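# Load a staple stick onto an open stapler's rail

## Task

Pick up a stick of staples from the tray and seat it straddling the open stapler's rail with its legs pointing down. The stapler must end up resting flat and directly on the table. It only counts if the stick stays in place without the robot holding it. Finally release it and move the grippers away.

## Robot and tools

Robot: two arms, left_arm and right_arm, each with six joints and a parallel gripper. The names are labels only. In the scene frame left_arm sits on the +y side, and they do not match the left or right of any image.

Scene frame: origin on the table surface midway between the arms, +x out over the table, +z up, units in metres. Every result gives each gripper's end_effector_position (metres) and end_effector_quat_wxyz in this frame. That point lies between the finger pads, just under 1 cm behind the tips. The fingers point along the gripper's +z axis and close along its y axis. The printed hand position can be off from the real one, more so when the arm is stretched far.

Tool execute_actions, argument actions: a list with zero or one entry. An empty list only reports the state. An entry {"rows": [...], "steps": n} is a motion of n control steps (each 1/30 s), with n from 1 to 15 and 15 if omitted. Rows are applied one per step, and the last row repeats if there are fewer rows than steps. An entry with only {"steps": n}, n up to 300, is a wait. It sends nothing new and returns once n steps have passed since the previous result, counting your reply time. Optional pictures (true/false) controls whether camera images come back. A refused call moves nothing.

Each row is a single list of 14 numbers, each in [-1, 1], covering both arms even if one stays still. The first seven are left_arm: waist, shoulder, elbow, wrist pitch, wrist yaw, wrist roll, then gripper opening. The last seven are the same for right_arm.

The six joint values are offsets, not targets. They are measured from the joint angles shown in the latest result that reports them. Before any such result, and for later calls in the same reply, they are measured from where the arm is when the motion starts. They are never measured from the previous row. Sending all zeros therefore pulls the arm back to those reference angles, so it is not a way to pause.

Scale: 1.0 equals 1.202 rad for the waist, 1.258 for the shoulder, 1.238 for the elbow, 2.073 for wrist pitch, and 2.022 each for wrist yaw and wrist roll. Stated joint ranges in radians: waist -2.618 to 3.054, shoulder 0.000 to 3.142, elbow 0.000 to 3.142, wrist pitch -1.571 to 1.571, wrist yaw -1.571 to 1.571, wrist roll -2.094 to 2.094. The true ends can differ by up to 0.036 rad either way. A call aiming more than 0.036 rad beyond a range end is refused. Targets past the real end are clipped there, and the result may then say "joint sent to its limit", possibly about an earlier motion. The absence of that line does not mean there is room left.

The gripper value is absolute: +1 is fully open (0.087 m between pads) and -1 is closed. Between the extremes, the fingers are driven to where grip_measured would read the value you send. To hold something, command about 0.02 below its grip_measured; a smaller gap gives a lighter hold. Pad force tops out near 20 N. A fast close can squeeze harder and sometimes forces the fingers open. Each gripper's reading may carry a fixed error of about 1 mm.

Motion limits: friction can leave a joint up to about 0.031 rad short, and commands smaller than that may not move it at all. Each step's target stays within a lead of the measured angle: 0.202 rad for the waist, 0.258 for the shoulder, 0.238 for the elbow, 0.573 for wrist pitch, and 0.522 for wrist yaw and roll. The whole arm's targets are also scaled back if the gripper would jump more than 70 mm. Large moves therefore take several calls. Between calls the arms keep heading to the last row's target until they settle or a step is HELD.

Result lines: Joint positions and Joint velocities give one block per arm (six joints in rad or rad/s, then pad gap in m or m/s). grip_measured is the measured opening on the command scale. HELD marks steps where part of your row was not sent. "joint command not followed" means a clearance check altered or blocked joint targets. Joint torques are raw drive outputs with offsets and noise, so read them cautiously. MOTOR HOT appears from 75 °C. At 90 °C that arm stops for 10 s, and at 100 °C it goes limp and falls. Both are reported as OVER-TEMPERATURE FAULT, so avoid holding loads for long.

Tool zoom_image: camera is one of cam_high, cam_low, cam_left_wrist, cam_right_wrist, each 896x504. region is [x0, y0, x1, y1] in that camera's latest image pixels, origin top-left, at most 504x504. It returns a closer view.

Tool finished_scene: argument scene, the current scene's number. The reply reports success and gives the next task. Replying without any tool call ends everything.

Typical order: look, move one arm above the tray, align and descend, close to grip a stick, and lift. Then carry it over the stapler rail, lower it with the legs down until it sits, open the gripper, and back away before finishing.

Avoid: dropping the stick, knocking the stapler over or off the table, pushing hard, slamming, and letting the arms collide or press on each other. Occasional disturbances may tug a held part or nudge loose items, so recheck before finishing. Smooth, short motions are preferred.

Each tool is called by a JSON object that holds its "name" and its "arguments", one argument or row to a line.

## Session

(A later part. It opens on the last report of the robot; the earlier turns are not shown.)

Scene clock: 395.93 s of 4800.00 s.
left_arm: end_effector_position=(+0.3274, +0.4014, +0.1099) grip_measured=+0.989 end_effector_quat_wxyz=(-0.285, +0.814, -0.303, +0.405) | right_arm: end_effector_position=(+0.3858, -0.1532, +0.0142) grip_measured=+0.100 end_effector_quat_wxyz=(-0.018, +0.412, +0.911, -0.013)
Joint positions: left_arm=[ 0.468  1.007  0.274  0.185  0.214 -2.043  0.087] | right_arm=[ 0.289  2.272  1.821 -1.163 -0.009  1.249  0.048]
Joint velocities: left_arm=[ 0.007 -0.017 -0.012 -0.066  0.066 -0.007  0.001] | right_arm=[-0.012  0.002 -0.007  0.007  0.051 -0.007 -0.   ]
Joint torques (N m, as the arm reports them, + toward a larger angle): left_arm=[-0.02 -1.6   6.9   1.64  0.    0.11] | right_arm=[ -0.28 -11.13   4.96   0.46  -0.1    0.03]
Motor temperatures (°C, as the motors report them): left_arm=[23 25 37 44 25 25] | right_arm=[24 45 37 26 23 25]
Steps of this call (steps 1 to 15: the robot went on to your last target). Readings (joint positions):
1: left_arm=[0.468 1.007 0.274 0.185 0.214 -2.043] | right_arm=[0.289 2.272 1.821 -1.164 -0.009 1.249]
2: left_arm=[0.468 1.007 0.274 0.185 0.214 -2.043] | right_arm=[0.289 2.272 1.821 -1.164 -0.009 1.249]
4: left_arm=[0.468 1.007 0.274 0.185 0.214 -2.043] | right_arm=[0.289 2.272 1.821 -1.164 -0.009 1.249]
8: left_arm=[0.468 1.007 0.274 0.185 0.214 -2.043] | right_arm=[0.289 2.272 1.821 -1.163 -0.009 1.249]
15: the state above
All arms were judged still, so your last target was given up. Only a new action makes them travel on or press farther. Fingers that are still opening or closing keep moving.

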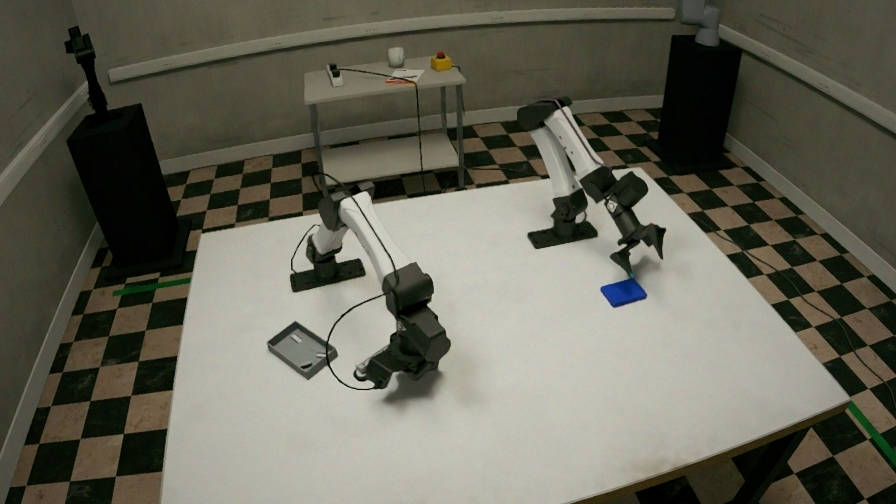

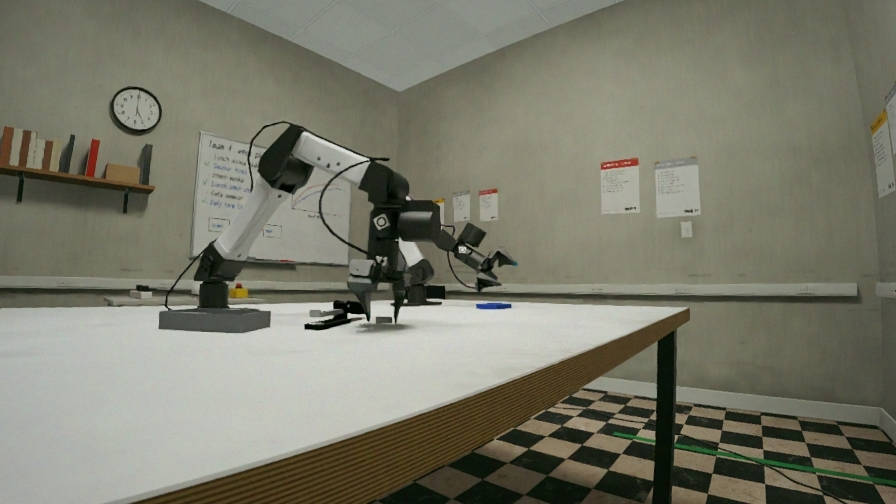

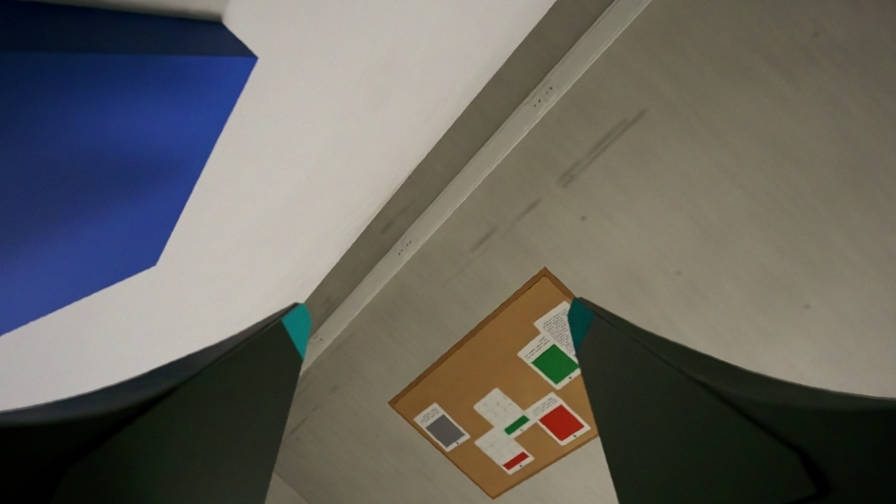

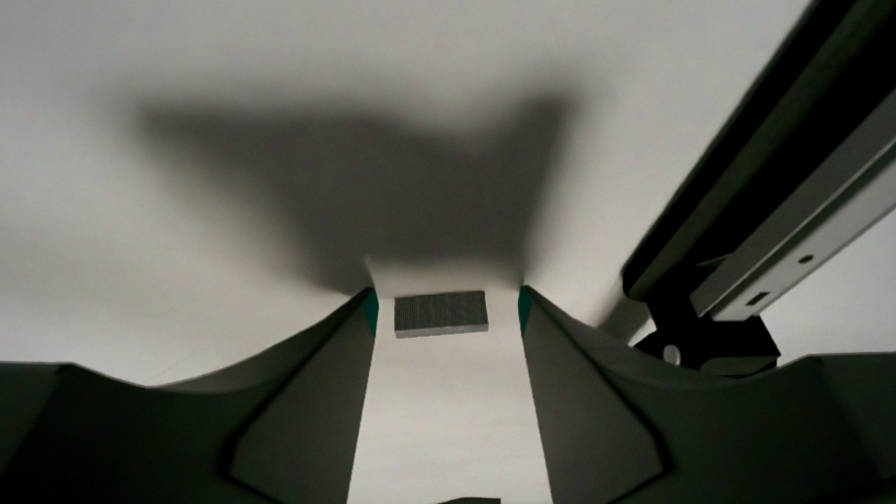

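Grip, then lift.

{"name": "execute_actions", "arguments": {
  "actions": [
    {"rows":[[0,0,0,0,0,0,1,0,0,0,0,0,0,-0.2],[0,0,0,0,0,0,1,0,0,0,0,0,0,-0.2],[0,0,0,0,0,0,1,0,0,0,0,0,0,-0.2],[0,0,0,0,0,0,1,0,0,0,0,0,0,-0.35],[0,0,0,0,0,0,1,0,0,0,0,0,0,-0.35],[0,0,0,0,0,0,1,0,0,0,0,0,0,-0.35],[0,0,0,0,0,0,1,0,0,0,0,0,0,-0.5]],"steps":15}
  ],
  "pictures": false
}}

{"name": "execute_actions", "arguments": {
  "actions": [
    {"rows":[[0,0,0,0,0,0,1,0,-0.12,0.1,-0.1,0,0,-0.5]],"steps":15}
  ]
}}

Scene clock: 404.77 s of 4800.00 s.
left_arm: end_effector_position=(+0.3274, +0.4014, +0.1099) grip_measured=+0.989 end_effector_quat_wxyz=(-0.285, +0.814, -0.303, +0.405) | right_arm: end_effector_position=(+0.3858, -0.1532, +0.0142) grip_measured=-0.500 end_effector_quat_wxyz=(-0.018, +0.412, +0.911, -0.013)
Joint positions: left_arm=[ 0.468  1.007  0.274  0.185  0.214 -2.043  0.087] | right_arm=[ 0.289  2.272  1.821 -1.163 -0.009  1.249  0.022]
Joint velocities: left_arm=[-0.002  0.002  0.002 -0.007 -0.051  0.037  0.   ] | right_arm=[-0.002 -0.007  0.002  0.037  0.007  0.037 -0.001]
Joint torques (N m, as the arm reports them, + toward a larger angle): left_arm=[ 0.   -1.57  6.83  1.65  0.    0.1 ] | right_arm=[ -0.3  -11.18   6.48   0.27  -0.09   0.03]
Motor temperatures (°C, as the motors report them): left_arm=[23 25 37 44 25 25] | right_arm=[24 45 36 26 23 25]
Steps of this call (steps 1 to 90: nothing new was sent; then 5.33 s passed at rest; steps 91 to 105: all 15 steps of this action). Readings (joint positions):
91: left_arm=[0.468 1.007 0.274 0.185 0.214 -2.043] | right_arm=[0.289 2.272 1.821 -1.163 -0.009 1.249]
92: left_arm=[0.468 1.007 0.274 0.185 0.214 -2.043] | right_arm=[0.289 2.272 1.821 -1.163 -0.009 1.249]
94: left_arm=[0.468 1.007 0.274 0.185 0.214 -2.043] | right_arm=[0.289 2.272 1.821 -1.163 -0.009 1.249]
98: left_arm=[0.468 1.007 0.274 0.185 0.214 -2.043] | right_arm=[0.289 2.272 1.821 -1.163 -0.009 1.249]
105: the state above

Scene clock: 405.27 s of 4800.00 s.
left_arm: end_effector_position=(+0.3274, +0.4014, +0.1099) grip_measured=+0.989 end_effector_quat_wxyz=(-0.285, +0.814, -0.303, +0.405) | right_arm: end_effector_position=(+0.3794, -0.1560, +0.1053) grip_measured=-0.500 end_effector_quat_wxyz=(+0.012, +0.412, +0.911, +0.019)
Joint positions: left_arm=[ 0.468  1.007  0.274  0.185  0.214 -2.043  0.087] | right_arm=[ 0.289  2.113  1.934 -1.346 -0.009  1.249  0.022]
Joint velocities: left_arm=[-0.002 -0.002  0.007  0.007 -0.007 -0.066  0.001] | right_arm=[-0.012 -0.012  0.007 -0.11  -0.081 -0.051 -0.001]
Joint torques (N m, as the arm reports them, + toward a larger angle): left_arm=[-0.01 -1.64  6.88  1.67 -0.02  0.08] | right_arm=[-0.29 -9.69  7.7   0.33 -0.1   0.02]
Motor temperatures (°C, as the motors report them): left_arm=[23 25 37 44 25 25] | right_arm=[24 45 36 26 23 25]
Steps of this call (steps 1 to 15: all 15 steps of this action). Readings (joint positions):
1: left_arm=[0.468 1.007 0.274 0.185 0.214 -2.043] | right_arm=[0.289 2.267 1.829 -1.180 -0.009 1.249]
2: left_arm=[0.468 1.007 0.274 0.185 0.214 -2.043] | right_arm=[0.289 2.257 1.841 -1.209 -0.009 1.249]
4: left_arm=[0.468 1.007 0.274 0.185 0.214 -2.043] | right_arm=[0.289 2.215 1.872 -1.260 -0.009 1.249]
8: left_arm=[0.468 1.007 0.274 0.185 0.214 -2.043] | right_arm=[0.289 2.125 1.926 -1.311 -0.009 1.249]
15: the state above

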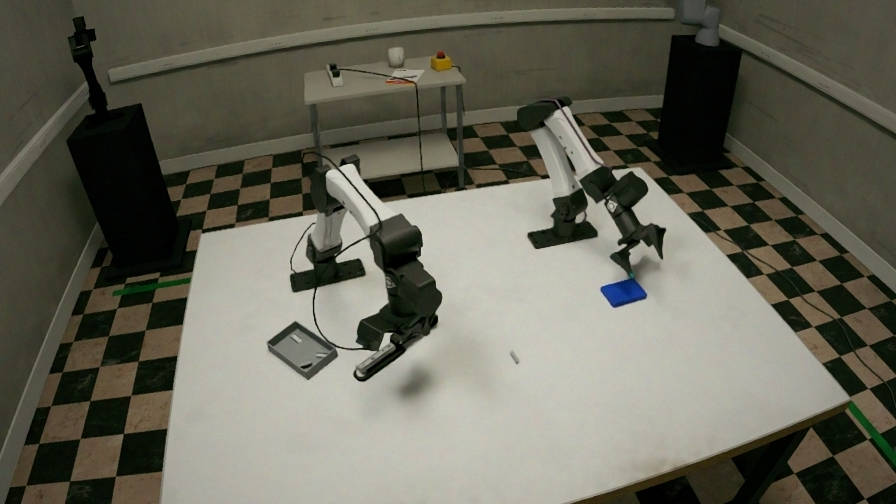

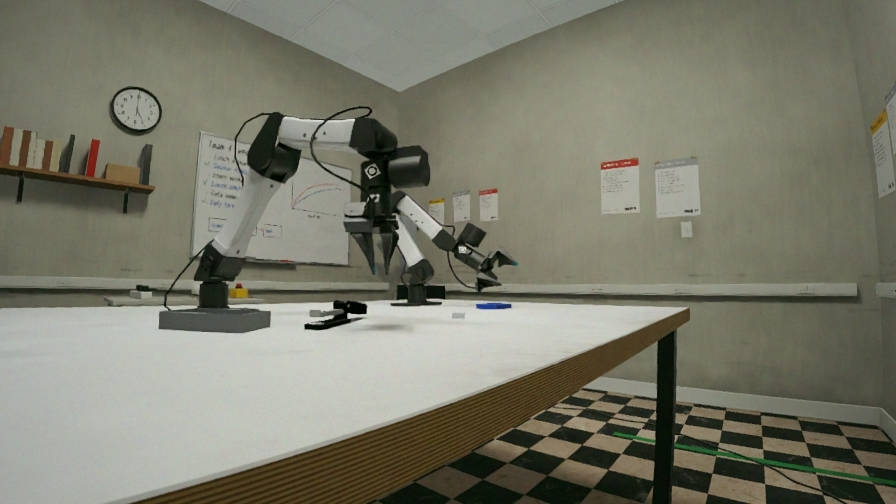

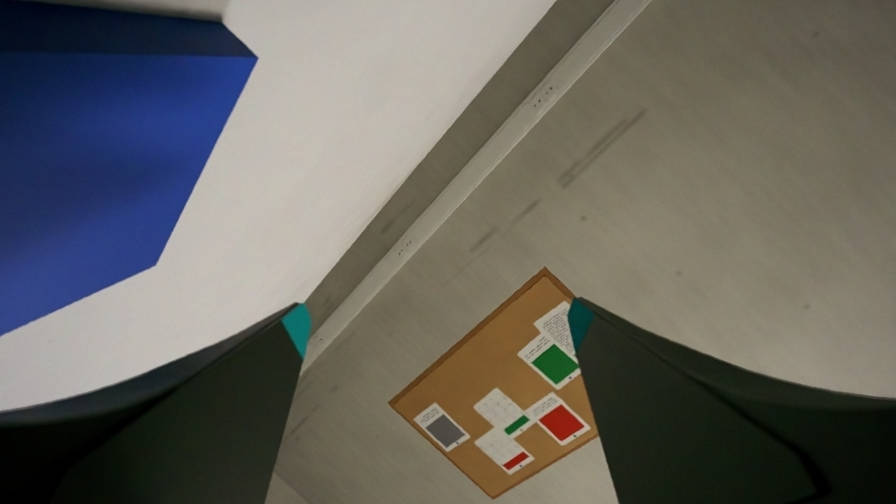

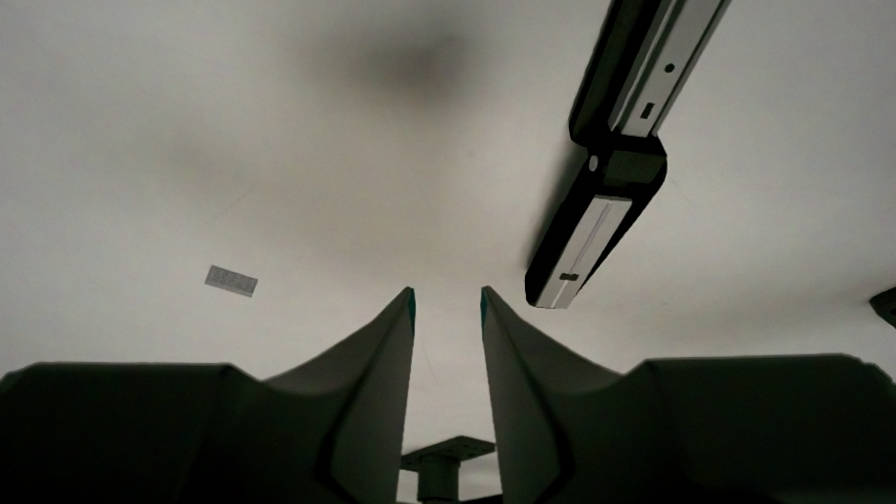

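{"name": "zoom_image", "arguments": {
  "camera": "cam_high",
  "region": [480, 335, 550, 380]
}}

{"name": "zoom_image", "arguments": {
  "camera": "cam_right_wrist",
  "region": [180, 240, 290, 320]
}}

Region (480, 335, 550, 380) of cam_high's 896x504 image, scaled by 7.200, with more detail than that image has; it fills the top 324 rows of this view, and the rest is white.

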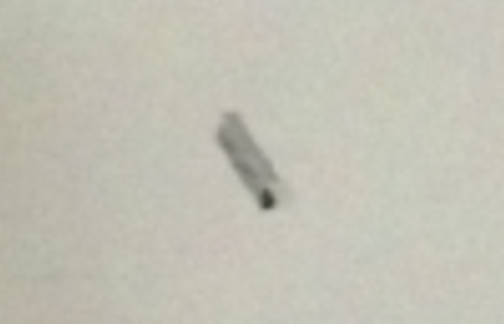

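Region (180, 240, 290, 320) of cam_right_wrist's 896x504 image, scaled by 4.582, with more detail than that image has; it fills the top 367 rows of this view, and the rest is white.

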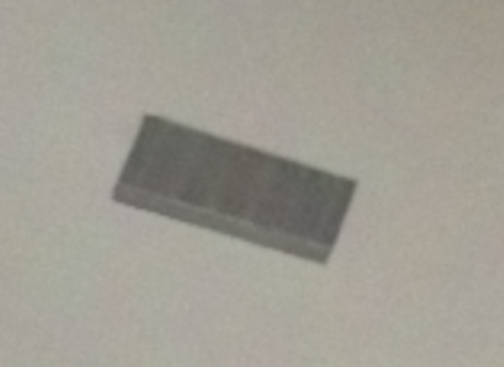

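{"name": "execute_actions", "arguments": {
  "actions": [
    {"rows":[[0,0,0,0,0,0,1,0.28,0.3,0.45,-0.08,0,0.1,0.1]],"steps":15}
  ],
  "pictures": false
}}

{"name": "execute_actions", "arguments": {
  "actions": [
    {"steps":20}
  ]
}}

Scene clock: 417.67 s of 4800.00 s.
left_arm: end_effector_position=(+0.3274, +0.4014, +0.1099) grip_measured=+0.989 end_effector_quat_wxyz=(-0.285, +0.814, -0.303, +0.405) | right_arm: end_effector_position=(+0.3381, +0.0200, +0.0695) grip_measured=+0.100 end_effector_quat_wxyz=(+0.004, +0.322, +0.947, +0.025)
Joint positions: left_arm=[ 0.468  1.007  0.274  0.185  0.214 -2.043  0.087] | right_arm=[ 0.664  2.509  2.463 -1.477 -0.016  1.43   0.048]
Joint velocities: left_arm=[-0.002 -0.002  0.002  0.051  0.022  0.066 -0.   ] | right_arm=[-0.242 -0.012  0.051 -0.139 -0.022  0.139  0.   ]
Joint torques (N m, as the arm reports them, + toward a larger angle): left_arm=[-0.06 -1.68  6.8   1.66 -0.01  0.1 ] | right_arm=[ -2.29 -13.99   8.69   0.24  -0.03   0.11]
Motor temperatures (°C, as the motors report them): left_arm=[23 25 37 44 25 25] | right_arm=[24 44 37 26 23 25]
Steps of this call (steps 1 to 15: the robot went on to your last target; steps 16 to 90: nothing new was sent; then 8.90 s passed at rest; steps 91 to 105: all 15 steps of this action). Readings (joint positions):
91: left_arm=[0.468 1.007 0.274 0.185 0.214 -2.043] | right_arm=[0.300 2.138 1.968 -1.387 -0.004 1.270]
92: left_arm=[0.468 1.007 0.274 0.185 0.214 -2.043] | right_arm=[0.322 2.181 2.031 -1.414 0.001 1.295]
94: left_arm=[0.468 1.007 0.274 0.185 0.214 -2.043] | right_arm=[0.391 2.282 2.144 -1.426 0.003 1.331]
98: left_arm=[0.468 1.007 0.274 0.185 0.214 -2.043] | right_arm=[0.561 2.477 2.369 -1.448 0.002 1.387]
105: the state above

Scene clock: 418.33 s of 4800.00 s.
left_arm: end_effector_position=(+0.3274, +0.4014, +0.1099) grip_measured=+0.989 end_effector_quat_wxyz=(-0.285, +0.814, -0.303, +0.405) | right_arm: end_effector_position=(+0.3507, +0.0032, +0.0695) grip_measured=+0.100 end_effector_quat_wxyz=(+0.001, +0.347, +0.938, +0.016)
Joint positions: left_arm=[ 0.468  1.007  0.274  0.185  0.214 -2.043  0.087] | right_arm=[ 0.622  2.509  2.464 -1.497 -0.012  1.443  0.048]
Joint velocities: left_arm=[ 0.007 -0.002  0.007 -0.022 -0.037  0.081 -0.001] | right_arm=[ 0.002  0.002 -0.007 -0.11  -0.022 -0.037  0.   ]
Joint torques (N m, as the arm reports them, + toward a larger angle): left_arm=[ 0.02 -1.65  6.94  1.66 -0.02  0.11] | right_arm=[ -0.01 -13.98   8.87   0.25  -0.05   0.11]
Motor temperatures (°C, as the motors report them): left_arm=[23 25 37 44 25 25] | right_arm=[24 44 37 26 23 25]
Steps of this call (steps 1 to 20: the robot went on to your last target). Readings (joint positions):
1: left_arm=[0.468 1.007 0.274 0.185 0.214 -2.043] | right_arm=[0.655 2.509 2.464 -1.481 -0.016 1.433]
2: left_arm=[0.468 1.007 0.274 0.185 0.214 -2.043] | right_arm=[0.645 2.509 2.464 -1.483 -0.016 1.435]
4: left_arm=[0.468 1.007 0.274 0.185 0.214 -2.043] | right_arm=[0.630 2.509 2.464 -1.489 -0.015 1.438]
8: left_arm=[0.468 1.007 0.274 0.185 0.214 -2.043] | right_arm=[0.621 2.509 2.464 -1.494 -0.012 1.441]
20: the state above

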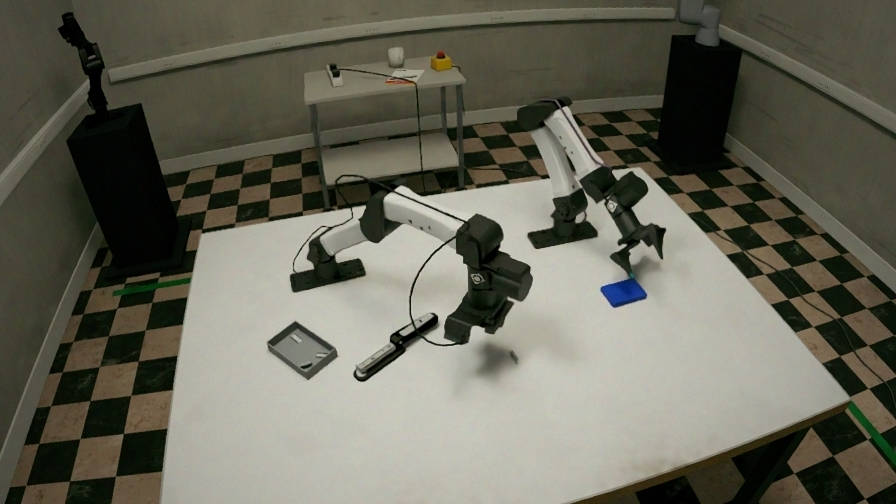

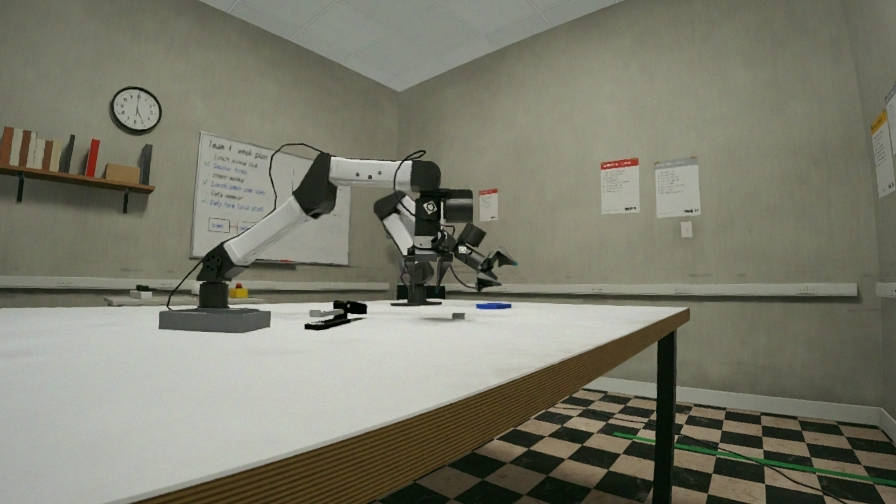

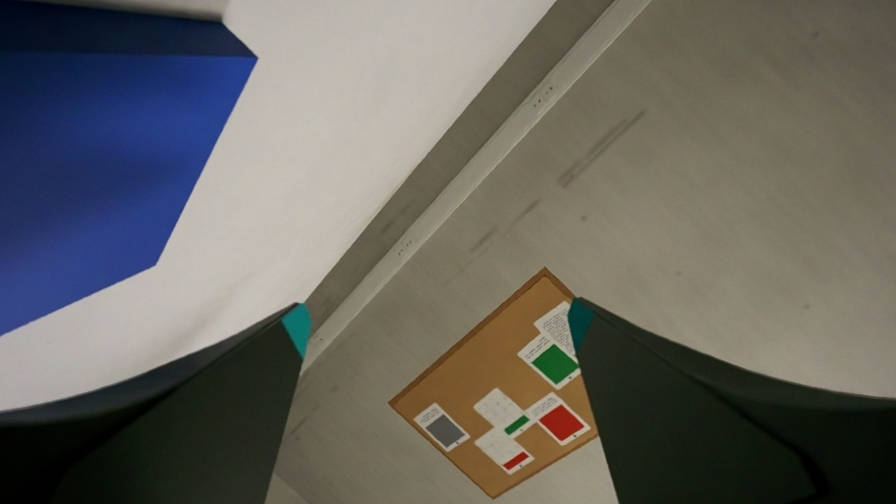

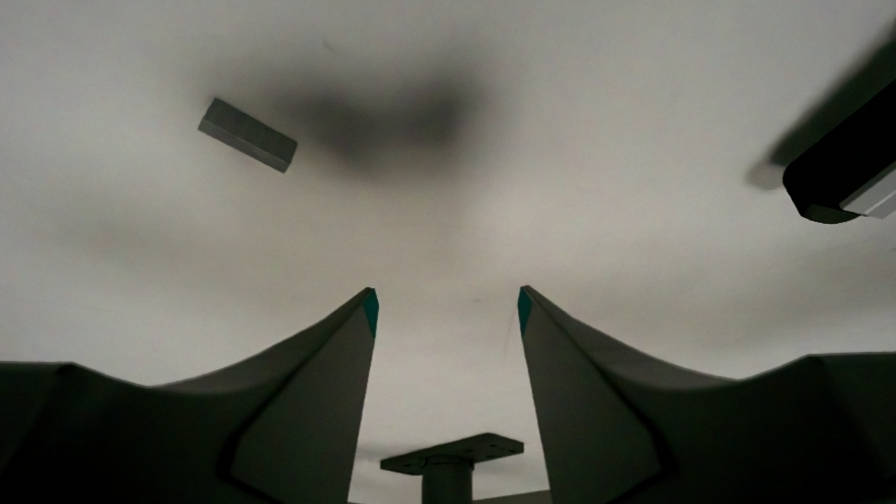

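{"name": "execute_actions", "arguments": {
  "actions": [
    {"rows":[[0,0,0,0,0,0,1,-0.03,0.12,0.2,0,0,0.28,0.1]],"steps":15}
  ],
  "pictures": false
}}

{"name": "execute_actions", "arguments": {
  "actions": [
    {"steps":20}
  ]
}}

Scene clock: 427.13 s of 4800.00 s.
left_arm: end_effector_position=(+0.3274, +0.4014, +0.1099) grip_measured=+0.989 end_effector_quat_wxyz=(-0.285, +0.814, -0.303, +0.405) | right_arm: end_effector_position=(+0.4074, +0.0241, +0.0542) grip_measured=+0.100 end_effector_quat_wxyz=(+0.004, +0.598, +0.800, +0.047)
Joint positions: left_arm=[ 0.468  1.007  0.274  0.185  0.214 -2.043  0.087] | right_arm=[ 0.586  2.658  2.676 -1.496 -0.013  1.981  0.048]
Joint velocities: left_arm=[ 0.002  0.022  0.002 -0.007 -0.022  0.037  0.   ] | right_arm=[-0.007  0.002  0.012 -0.022 -0.022  0.286  0.   ]
Joint torques (N m, as the arm reports them, + toward a larger angle): left_arm=[-0.01 -1.63  6.8   1.66 -0.02  0.09] | right_arm=[ -0.22 -13.09   9.59   0.48  -0.11   0.11]
Motor temperatures (°C, as the motors report them): left_arm=[23 25 37 44 25 25] | right_arm=[24 47 37 26 23 25]
Steps of this call (steps 1 to 15: the robot went on to your last target; steps 16 to 90: nothing new was sent; then 5.30 s passed at rest; steps 91 to 105: all 15 steps of this action). Readings (joint positions):
91: left_arm=[0.468 1.007 0.274 0.185 0.214 -2.043] | right_arm=[0.620 2.535 2.514 -1.517 -0.013 1.522]
92: left_arm=[0.468 1.007 0.274 0.185 0.214 -2.043] | right_arm=[0.617 2.575 2.592 -1.518 -0.013 1.617]
94: left_arm=[0.468 1.007 0.274 0.185 0.214 -2.043] | right_arm=[0.606 2.623 2.663 -1.497 -0.013 1.755]
98: left_arm=[0.468 1.007 0.274 0.185 0.214 -2.043] | right_arm=[0.588 2.654 2.676 -1.496 -0.013 1.901]
105: the state above

Scene clock: 427.80 s of 4800.00 s.
left_arm: end_effector_position=(+0.3274, +0.4014, +0.1099) grip_measured=+0.989 end_effector_quat_wxyz=(-0.285, +0.814, -0.303, +0.405) | right_arm: end_effector_position=(+0.4082, +0.0243, +0.0543) grip_measured=+0.100 end_effector_quat_wxyz=(+0.004, +0.606, +0.794, +0.047)
Joint positions: left_arm=[ 0.468  1.007  0.274  0.185  0.214 -2.043  0.087] | right_arm=[ 0.586  2.658  2.676 -1.496 -0.013  2.001  0.048]
Joint velocities: left_arm=[-0.002 -0.017 -0.002  0.037 -0.037 -0.007 -0.001] | right_arm=[-0.002  0.002 -0.012  0.037  0.022 -0.066 -0.   ]
Joint torques (N m, as the arm reports them, + toward a larger angle): left_arm=[ 0.05 -1.6   6.83  1.66  0.    0.1 ] | right_arm=[ -0.24 -13.12   9.65   0.49  -0.1    0.12]
Motor temperatures (°C, as the motors report them): left_arm=[23 25 37 44 25 25] | right_arm=[24 47 37 26 23 25]
Steps of this call (steps 1 to 20: the robot went on to your last target). Readings (joint positions):
1: left_arm=[0.468 1.007 0.274 0.185 0.214 -2.043] | right_arm=[0.586 2.658 2.676 -1.496 -0.013 1.985]
2: left_arm=[0.468 1.007 0.274 0.185 0.214 -2.043] | right_arm=[0.586 2.658 2.676 -1.496 -0.013 1.988]
4: left_arm=[0.468 1.007 0.274 0.185 0.214 -2.043] | right_arm=[0.586 2.658 2.676 -1.496 -0.013 1.993]
8: left_arm=[0.468 1.007 0.274 0.185 0.214 -2.043] | right_arm=[0.586 2.658 2.676 -1.496 -0.013 1.998]
20: the state above

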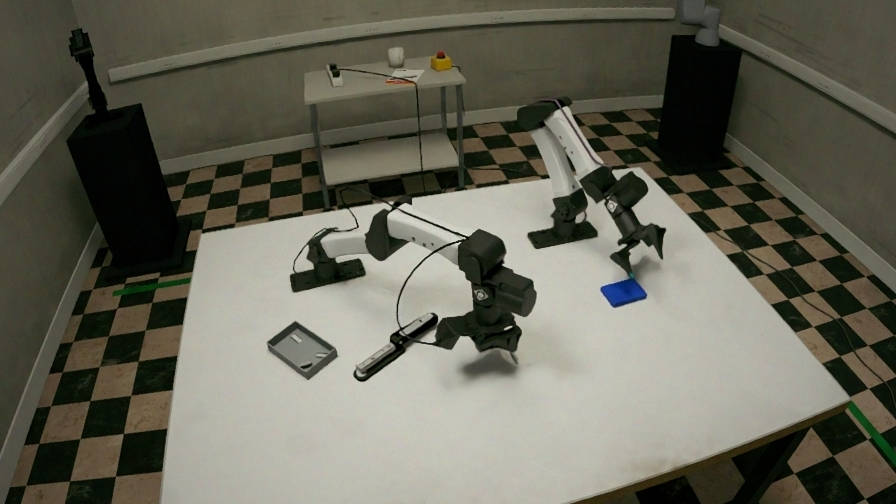

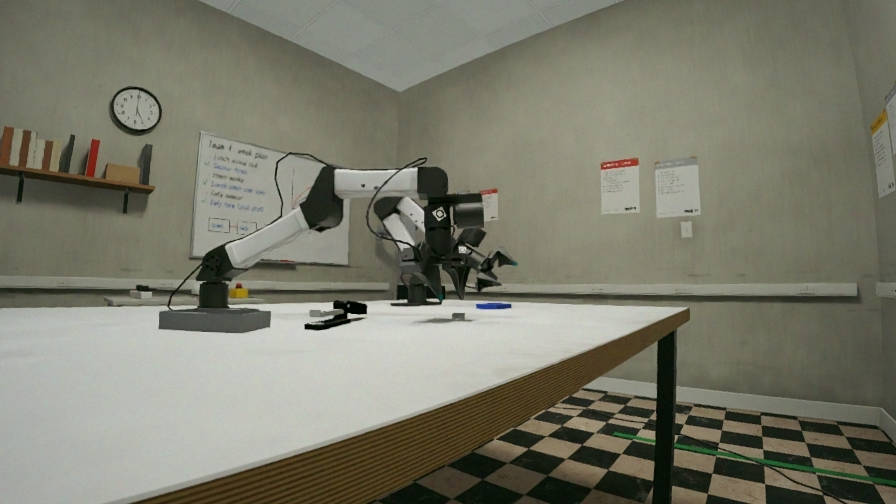

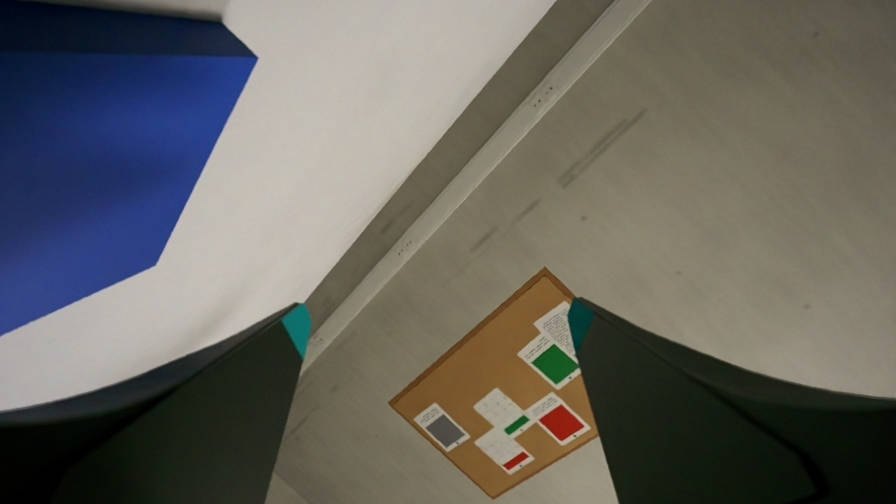

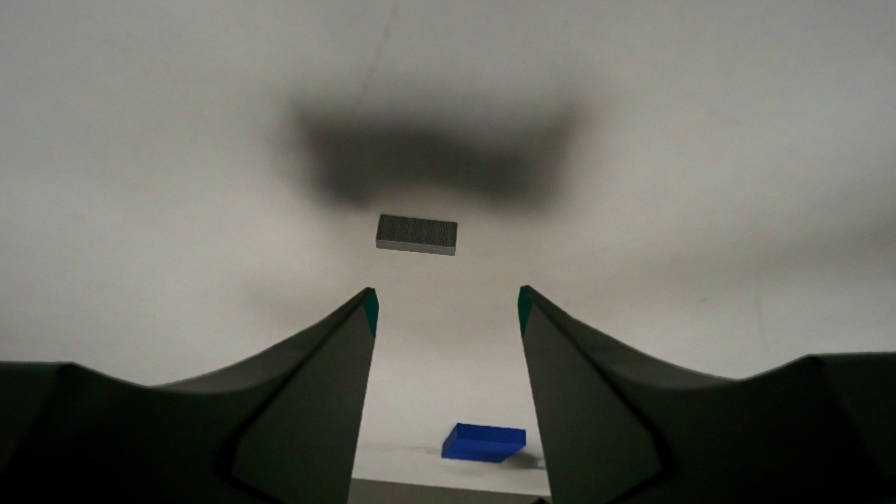

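{"name": "execute_actions", "arguments": {
  "actions": [
    {"rows":[[0,0,0,0,0,0,1,0,0.05,0,0.07,0,0.04,0.1]],"steps":15}
  ],
  "pictures": false
}}

{"name": "execute_actions", "arguments": {
  "actions": [
    {"steps":15}
  ]
}}

Scene clock: 440.87 s of 4800.00 s.
left_arm: end_effector_position=(+0.3274, +0.4014, +0.1099) grip_measured=+0.989 end_effector_quat_wxyz=(-0.285, +0.814, -0.303, +0.405) | right_arm: end_effector_position=(+0.4302, +0.0410, +0.0256) grip_measured=+0.100 end_effector_quat_wxyz=(+0.008, +0.632, +0.771, +0.074)
Joint positions: left_arm=[ 0.468  1.007  0.274  0.185  0.214 -2.043  0.087] | right_arm=[ 0.586  2.724  2.676 -1.374 -0.013  2.071  0.048]
Joint velocities: left_arm=[-0.012 -0.012  0.017 -0.022 -0.037 -0.007 -0.001] | right_arm=[ 0.002 -0.012  0.007 -0.007 -0.022  0.007  0.   ]
Joint torques (N m, as the arm reports them, + toward a larger angle): left_arm=[-0.01 -1.57  6.92  1.64  0.    0.08] | right_arm=[ -0.29 -13.84   6.78   0.85  -0.11   0.09]
Motor temperatures (°C, as the motors report them): left_arm=[23 25 37 45 25 25] | right_arm=[24 49 38 26 23 25]
Steps of this call (steps 1 to 15: the robot went on to your last target; steps 16 to 90: nothing new was sent; then 9.57 s passed at rest; steps 91 to 105: all 15 steps of this action). Readings (joint positions):
91: left_arm=[0.468 1.007 0.274 0.185 0.214 -2.043] | right_arm=[0.586 2.662 2.676 -1.485 -0.013 2.013]
92: left_arm=[0.468 1.007 0.274 0.185 0.214 -2.043] | right_arm=[0.586 2.668 2.676 -1.462 -0.013 2.025]
94: left_arm=[0.468 1.007 0.274 0.185 0.214 -2.043] | right_arm=[0.586 2.688 2.676 -1.423 -0.013 2.042]
98: left_arm=[0.468 1.007 0.274 0.185 0.214 -2.043] | right_arm=[0.586 2.721 2.676 -1.390 -0.013 2.061]
105: the state above

Scene clock: 441.37 s of 4800.00 s.
left_arm: end_effector_position=(+0.3274, +0.4014, +0.1099) grip_measured=+0.989 end_effector_quat_wxyz=(-0.285, +0.814, -0.303, +0.405) | right_arm: end_effector_position=(+0.4311, +0.0417, +0.0258) grip_measured=+0.100 end_effector_quat_wxyz=(+0.008, +0.633, +0.770, +0.077)
Joint positions: left_arm=[ 0.468  1.007  0.274  0.185  0.214 -2.043  0.087] | right_arm=[ 0.586  2.724  2.676 -1.37  -0.013  2.074  0.048]
Joint velocities: left_arm=[-0.002 -0.007  0.012 -0.037  0.007  0.007  0.   ] | right_arm=[-0.007 -0.007  0.002 -0.007 -0.037  0.081  0.   ]
Joint torques (N m, as the arm reports them, + toward a larger angle): left_arm=[ 0.   -1.6   6.83  1.65  0.    0.09] | right_arm=[ -0.26 -13.92   6.73   0.82  -0.11   0.1 ]
Motor temperatures (°C, as the motors report them): left_arm=[23 25 37 45 25 25] | right_arm=[24 49 38 26 23 25]
Steps of this call (steps 1 to 15: the robot went on to your last target). Readings (joint positions):
1: left_arm=[0.468 1.007 0.274 0.185 0.214 -2.043] | right_arm=[0.586 2.724 2.676 -1.373 -0.013 2.071]
2: left_arm=[0.468 1.007 0.274 0.185 0.214 -2.043] | right_arm=[0.586 2.724 2.676 -1.372 -0.013 2.072]
4: left_arm=[0.468 1.007 0.274 0.185 0.214 -2.043] | right_arm=[0.586 2.724 2.676 -1.371 -0.013 2.073]
8: left_arm=[0.468 1.007 0.274 0.185 0.214 -2.043] | right_arm=[0.586 2.724 2.676 -1.370 -0.013 2.073]
15: the state above
All arms were judged still, so your last target was given up. Only a new action makes them travel on or press farther. Fingers that are still opening or closing keep moving.

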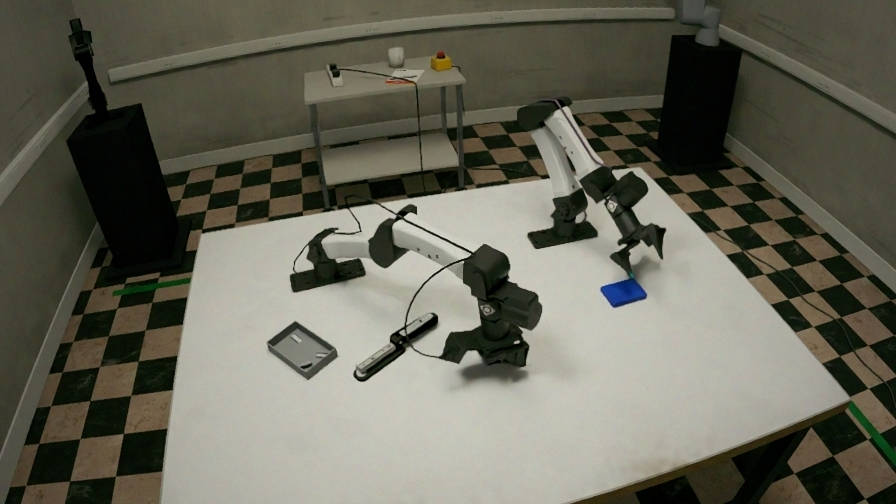

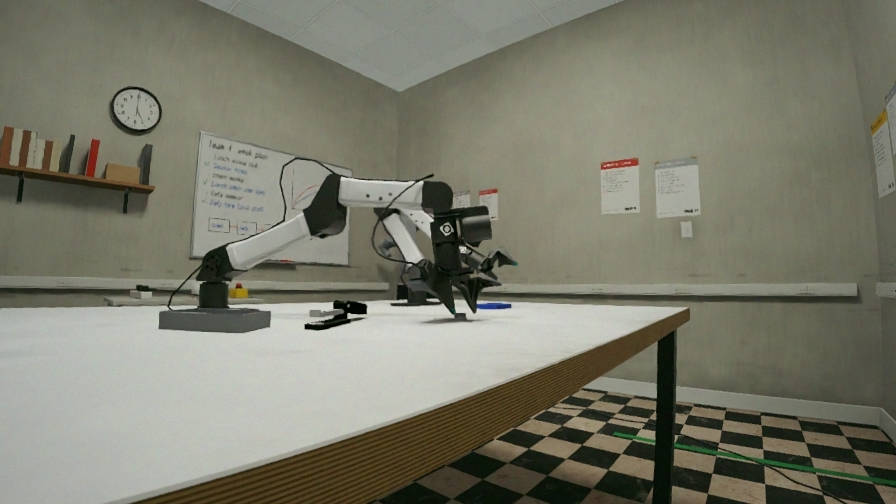

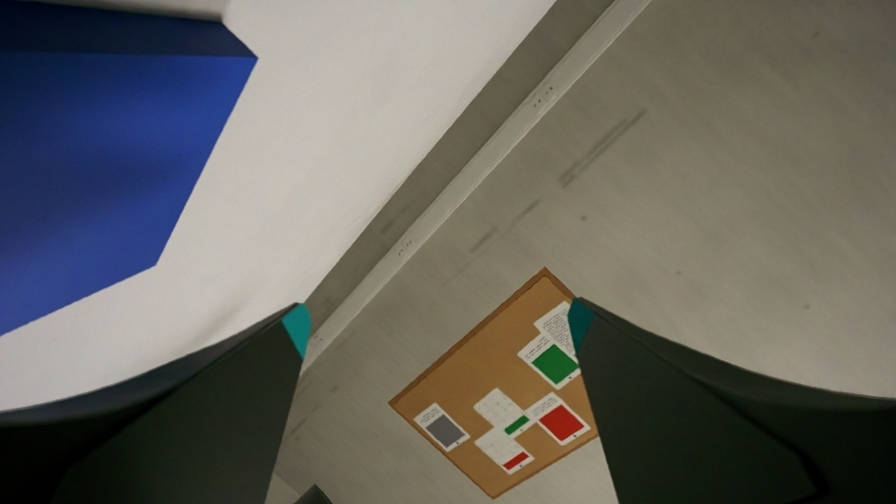

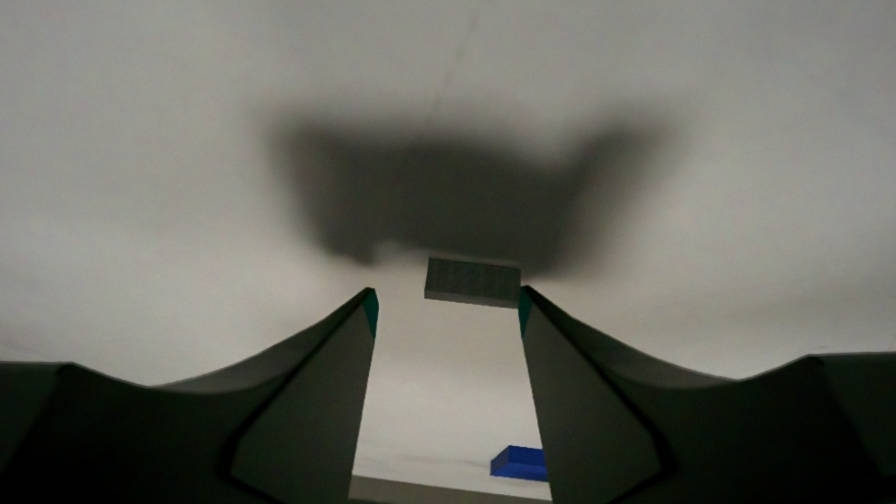

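{"name": "execute_actions", "arguments": {
  "actions": [
    {"rows":[[0,0,0,0,0,0,1,0.025,0,0,-0.025,0,0,0.15]],"steps":15}
  ],
  "pictures": false
}}

{"name": "execute_actions", "arguments": {
  "actions": [
    {"rows":[[0,0,0,0,0,0,1,0,0.03,0,0,0,0,0.15]],"steps":15}
  ]
}}

Scene clock: 448.63 s of 4800.00 s.
left_arm: end_effector_position=(+0.3274, +0.4014, +0.1099) grip_measured=+0.989 end_effector_quat_wxyz=(-0.285, +0.814, -0.303, +0.405) | right_arm: end_effector_position=(+0.4132, +0.0473, +0.0239) grip_measured=+0.150 end_effector_quat_wxyz=(+0.004, +0.623, +0.780, +0.059)
Joint positions: left_arm=[ 0.468  1.007  0.274  0.185  0.214 -2.043  0.087] | right_arm=[ 0.614  2.724  2.676 -1.406 -0.013  2.074  0.05 ]
Joint velocities: left_arm=[ 0.002  0.012  0.017  0.066  0.037 -0.022 -0.001] | right_arm=[-0.007 -0.002  0.007 -0.022 -0.007  0.051  0.001]
Joint torques (N m, as the arm reports them, + toward a larger angle): left_arm=[-0.06 -1.69  6.83  1.64  0.    0.1 ] | right_arm=[ -0.14 -13.61   6.67   0.38  -0.11   0.02]
Motor temperatures (°C, as the motors report them): left_arm=[23 25 38 45 25 25] | right_arm=[24 51 38 26 23 25]
Steps of this call (steps 1 to 90: nothing new was sent; then 3.77 s passed at rest; steps 91 to 105: all 15 steps of this action). Readings (joint positions):
91: left_arm=[0.468 1.007 0.274 0.185 0.214 -2.043] | right_arm=[0.587 2.724 2.676 -1.372 -0.013 2.074]
92: left_arm=[0.468 1.007 0.274 0.185 0.214 -2.043] | right_arm=[0.590 2.724 2.676 -1.379 -0.013 2.074]
94: left_arm=[0.468 1.007 0.274 0.185 0.214 -2.043] | right_arm=[0.598 2.724 2.676 -1.390 -0.013 2.074]
98: left_arm=[0.468 1.007 0.274 0.185 0.214 -2.043] | right_arm=[0.613 2.724 2.676 -1.401 -0.013 2.074]
105: the state above

Scene clock: 449.13 s of 4800.00 s.
left_arm: end_effector_position=(+0.3274, +0.4014, +0.1099) grip_measured=+0.989 end_effector_quat_wxyz=(-0.285, +0.814, -0.303, +0.405) | right_arm: end_effector_position=(+0.4128, +0.0463, +0.0161) grip_measured=+0.150 end_effector_quat_wxyz=(+0.001, +0.624, +0.780, +0.053)
Joint positions: left_arm=[ 0.468  1.007  0.274  0.185  0.214 -2.043  0.087] | right_arm=[ 0.612  2.739  2.676 -1.404 -0.016  2.074  0.05 ]
Joint velocities: left_arm=[-0.012 -0.007 -0.007 -0.022  0.007 -0.11   0.   ] | right_arm=[ 0.002 -0.007 -0.007  0.037  0.007 -0.022  0.001]
Joint torques (N m, as the arm reports them, + toward a larger angle): left_arm=[ 0.   -1.61  6.89  1.66  0.    0.08] | right_arm=[ -0.12 -11.86   6.64   0.49  -0.08   0.01]
Motor temperatures (°C, as the motors report them): left_arm=[23 25 38 45 25 25] | right_arm=[24 51 38 26 23 25]
Steps of this call (steps 1 to 15: all 15 steps of this action). Readings (joint positions):
1: left_arm=[0.468 1.007 0.274 0.185 0.214 -2.043] | right_arm=[0.614 2.726 2.676 -1.406 -0.013 2.074]
2: left_arm=[0.468 1.007 0.274 0.185 0.214 -2.043] | right_arm=[0.614 2.729 2.676 -1.406 -0.013 2.074]
4: left_arm=[0.468 1.007 0.274 0.185 0.214 -2.043] | right_arm=[0.614 2.738 2.676 -1.406 -0.014 2.074]
8: left_arm=[0.468 1.007 0.274 0.185 0.214 -2.043] | right_arm=[0.612 2.739 2.676 -1.404 -0.016 2.074]
15: the state above

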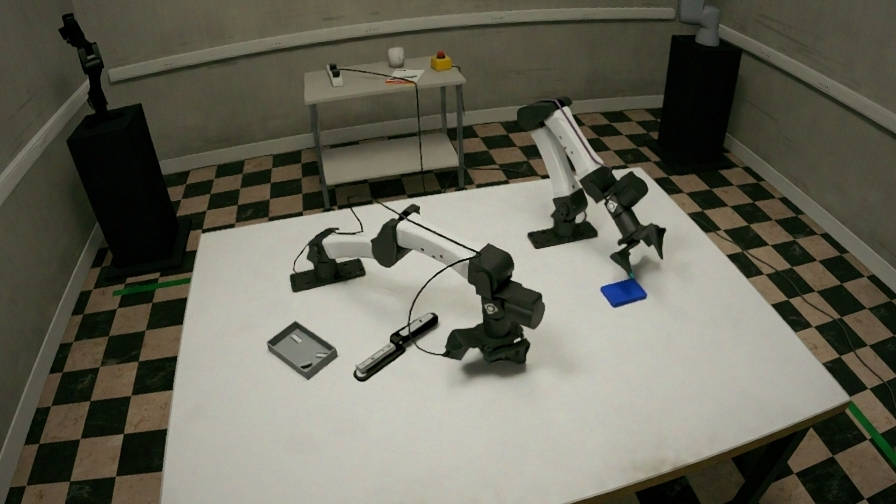

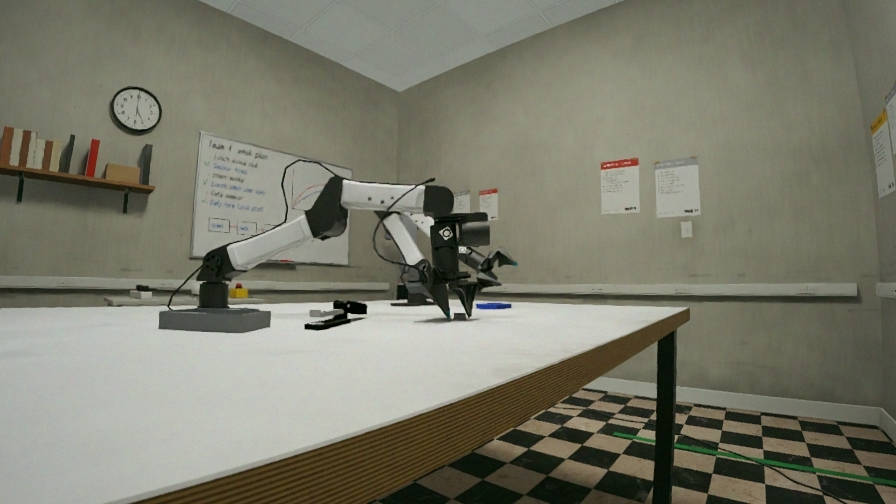

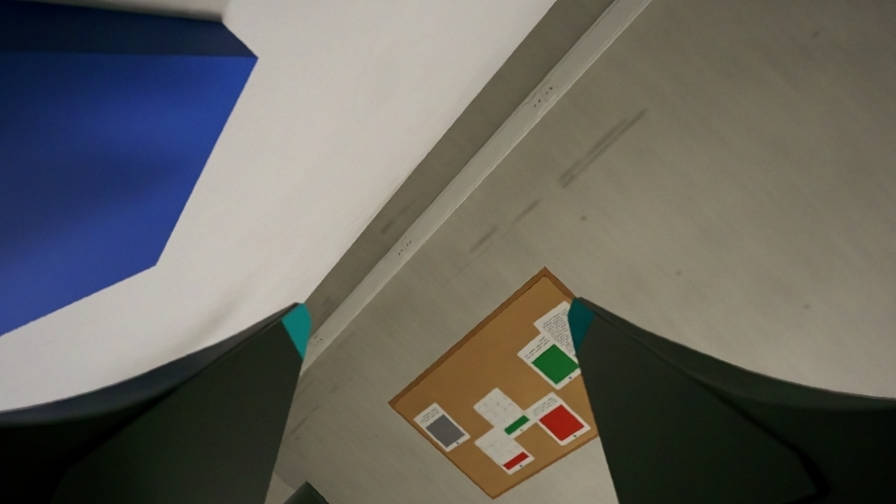

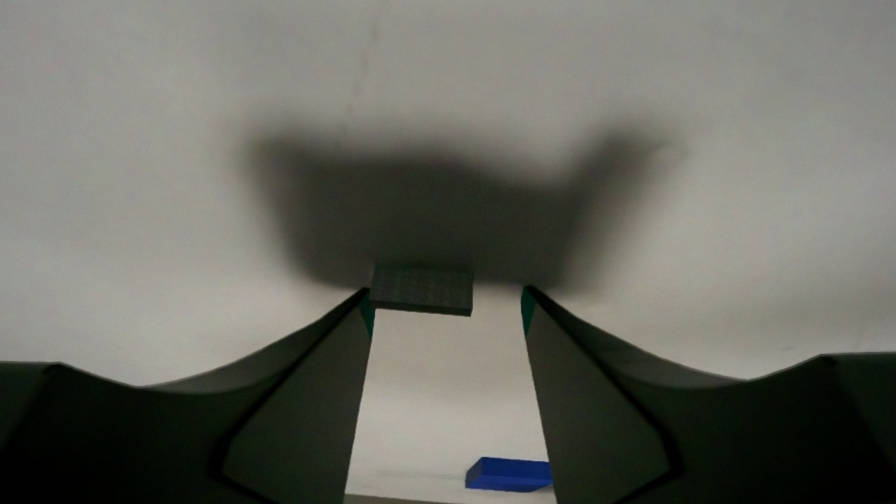

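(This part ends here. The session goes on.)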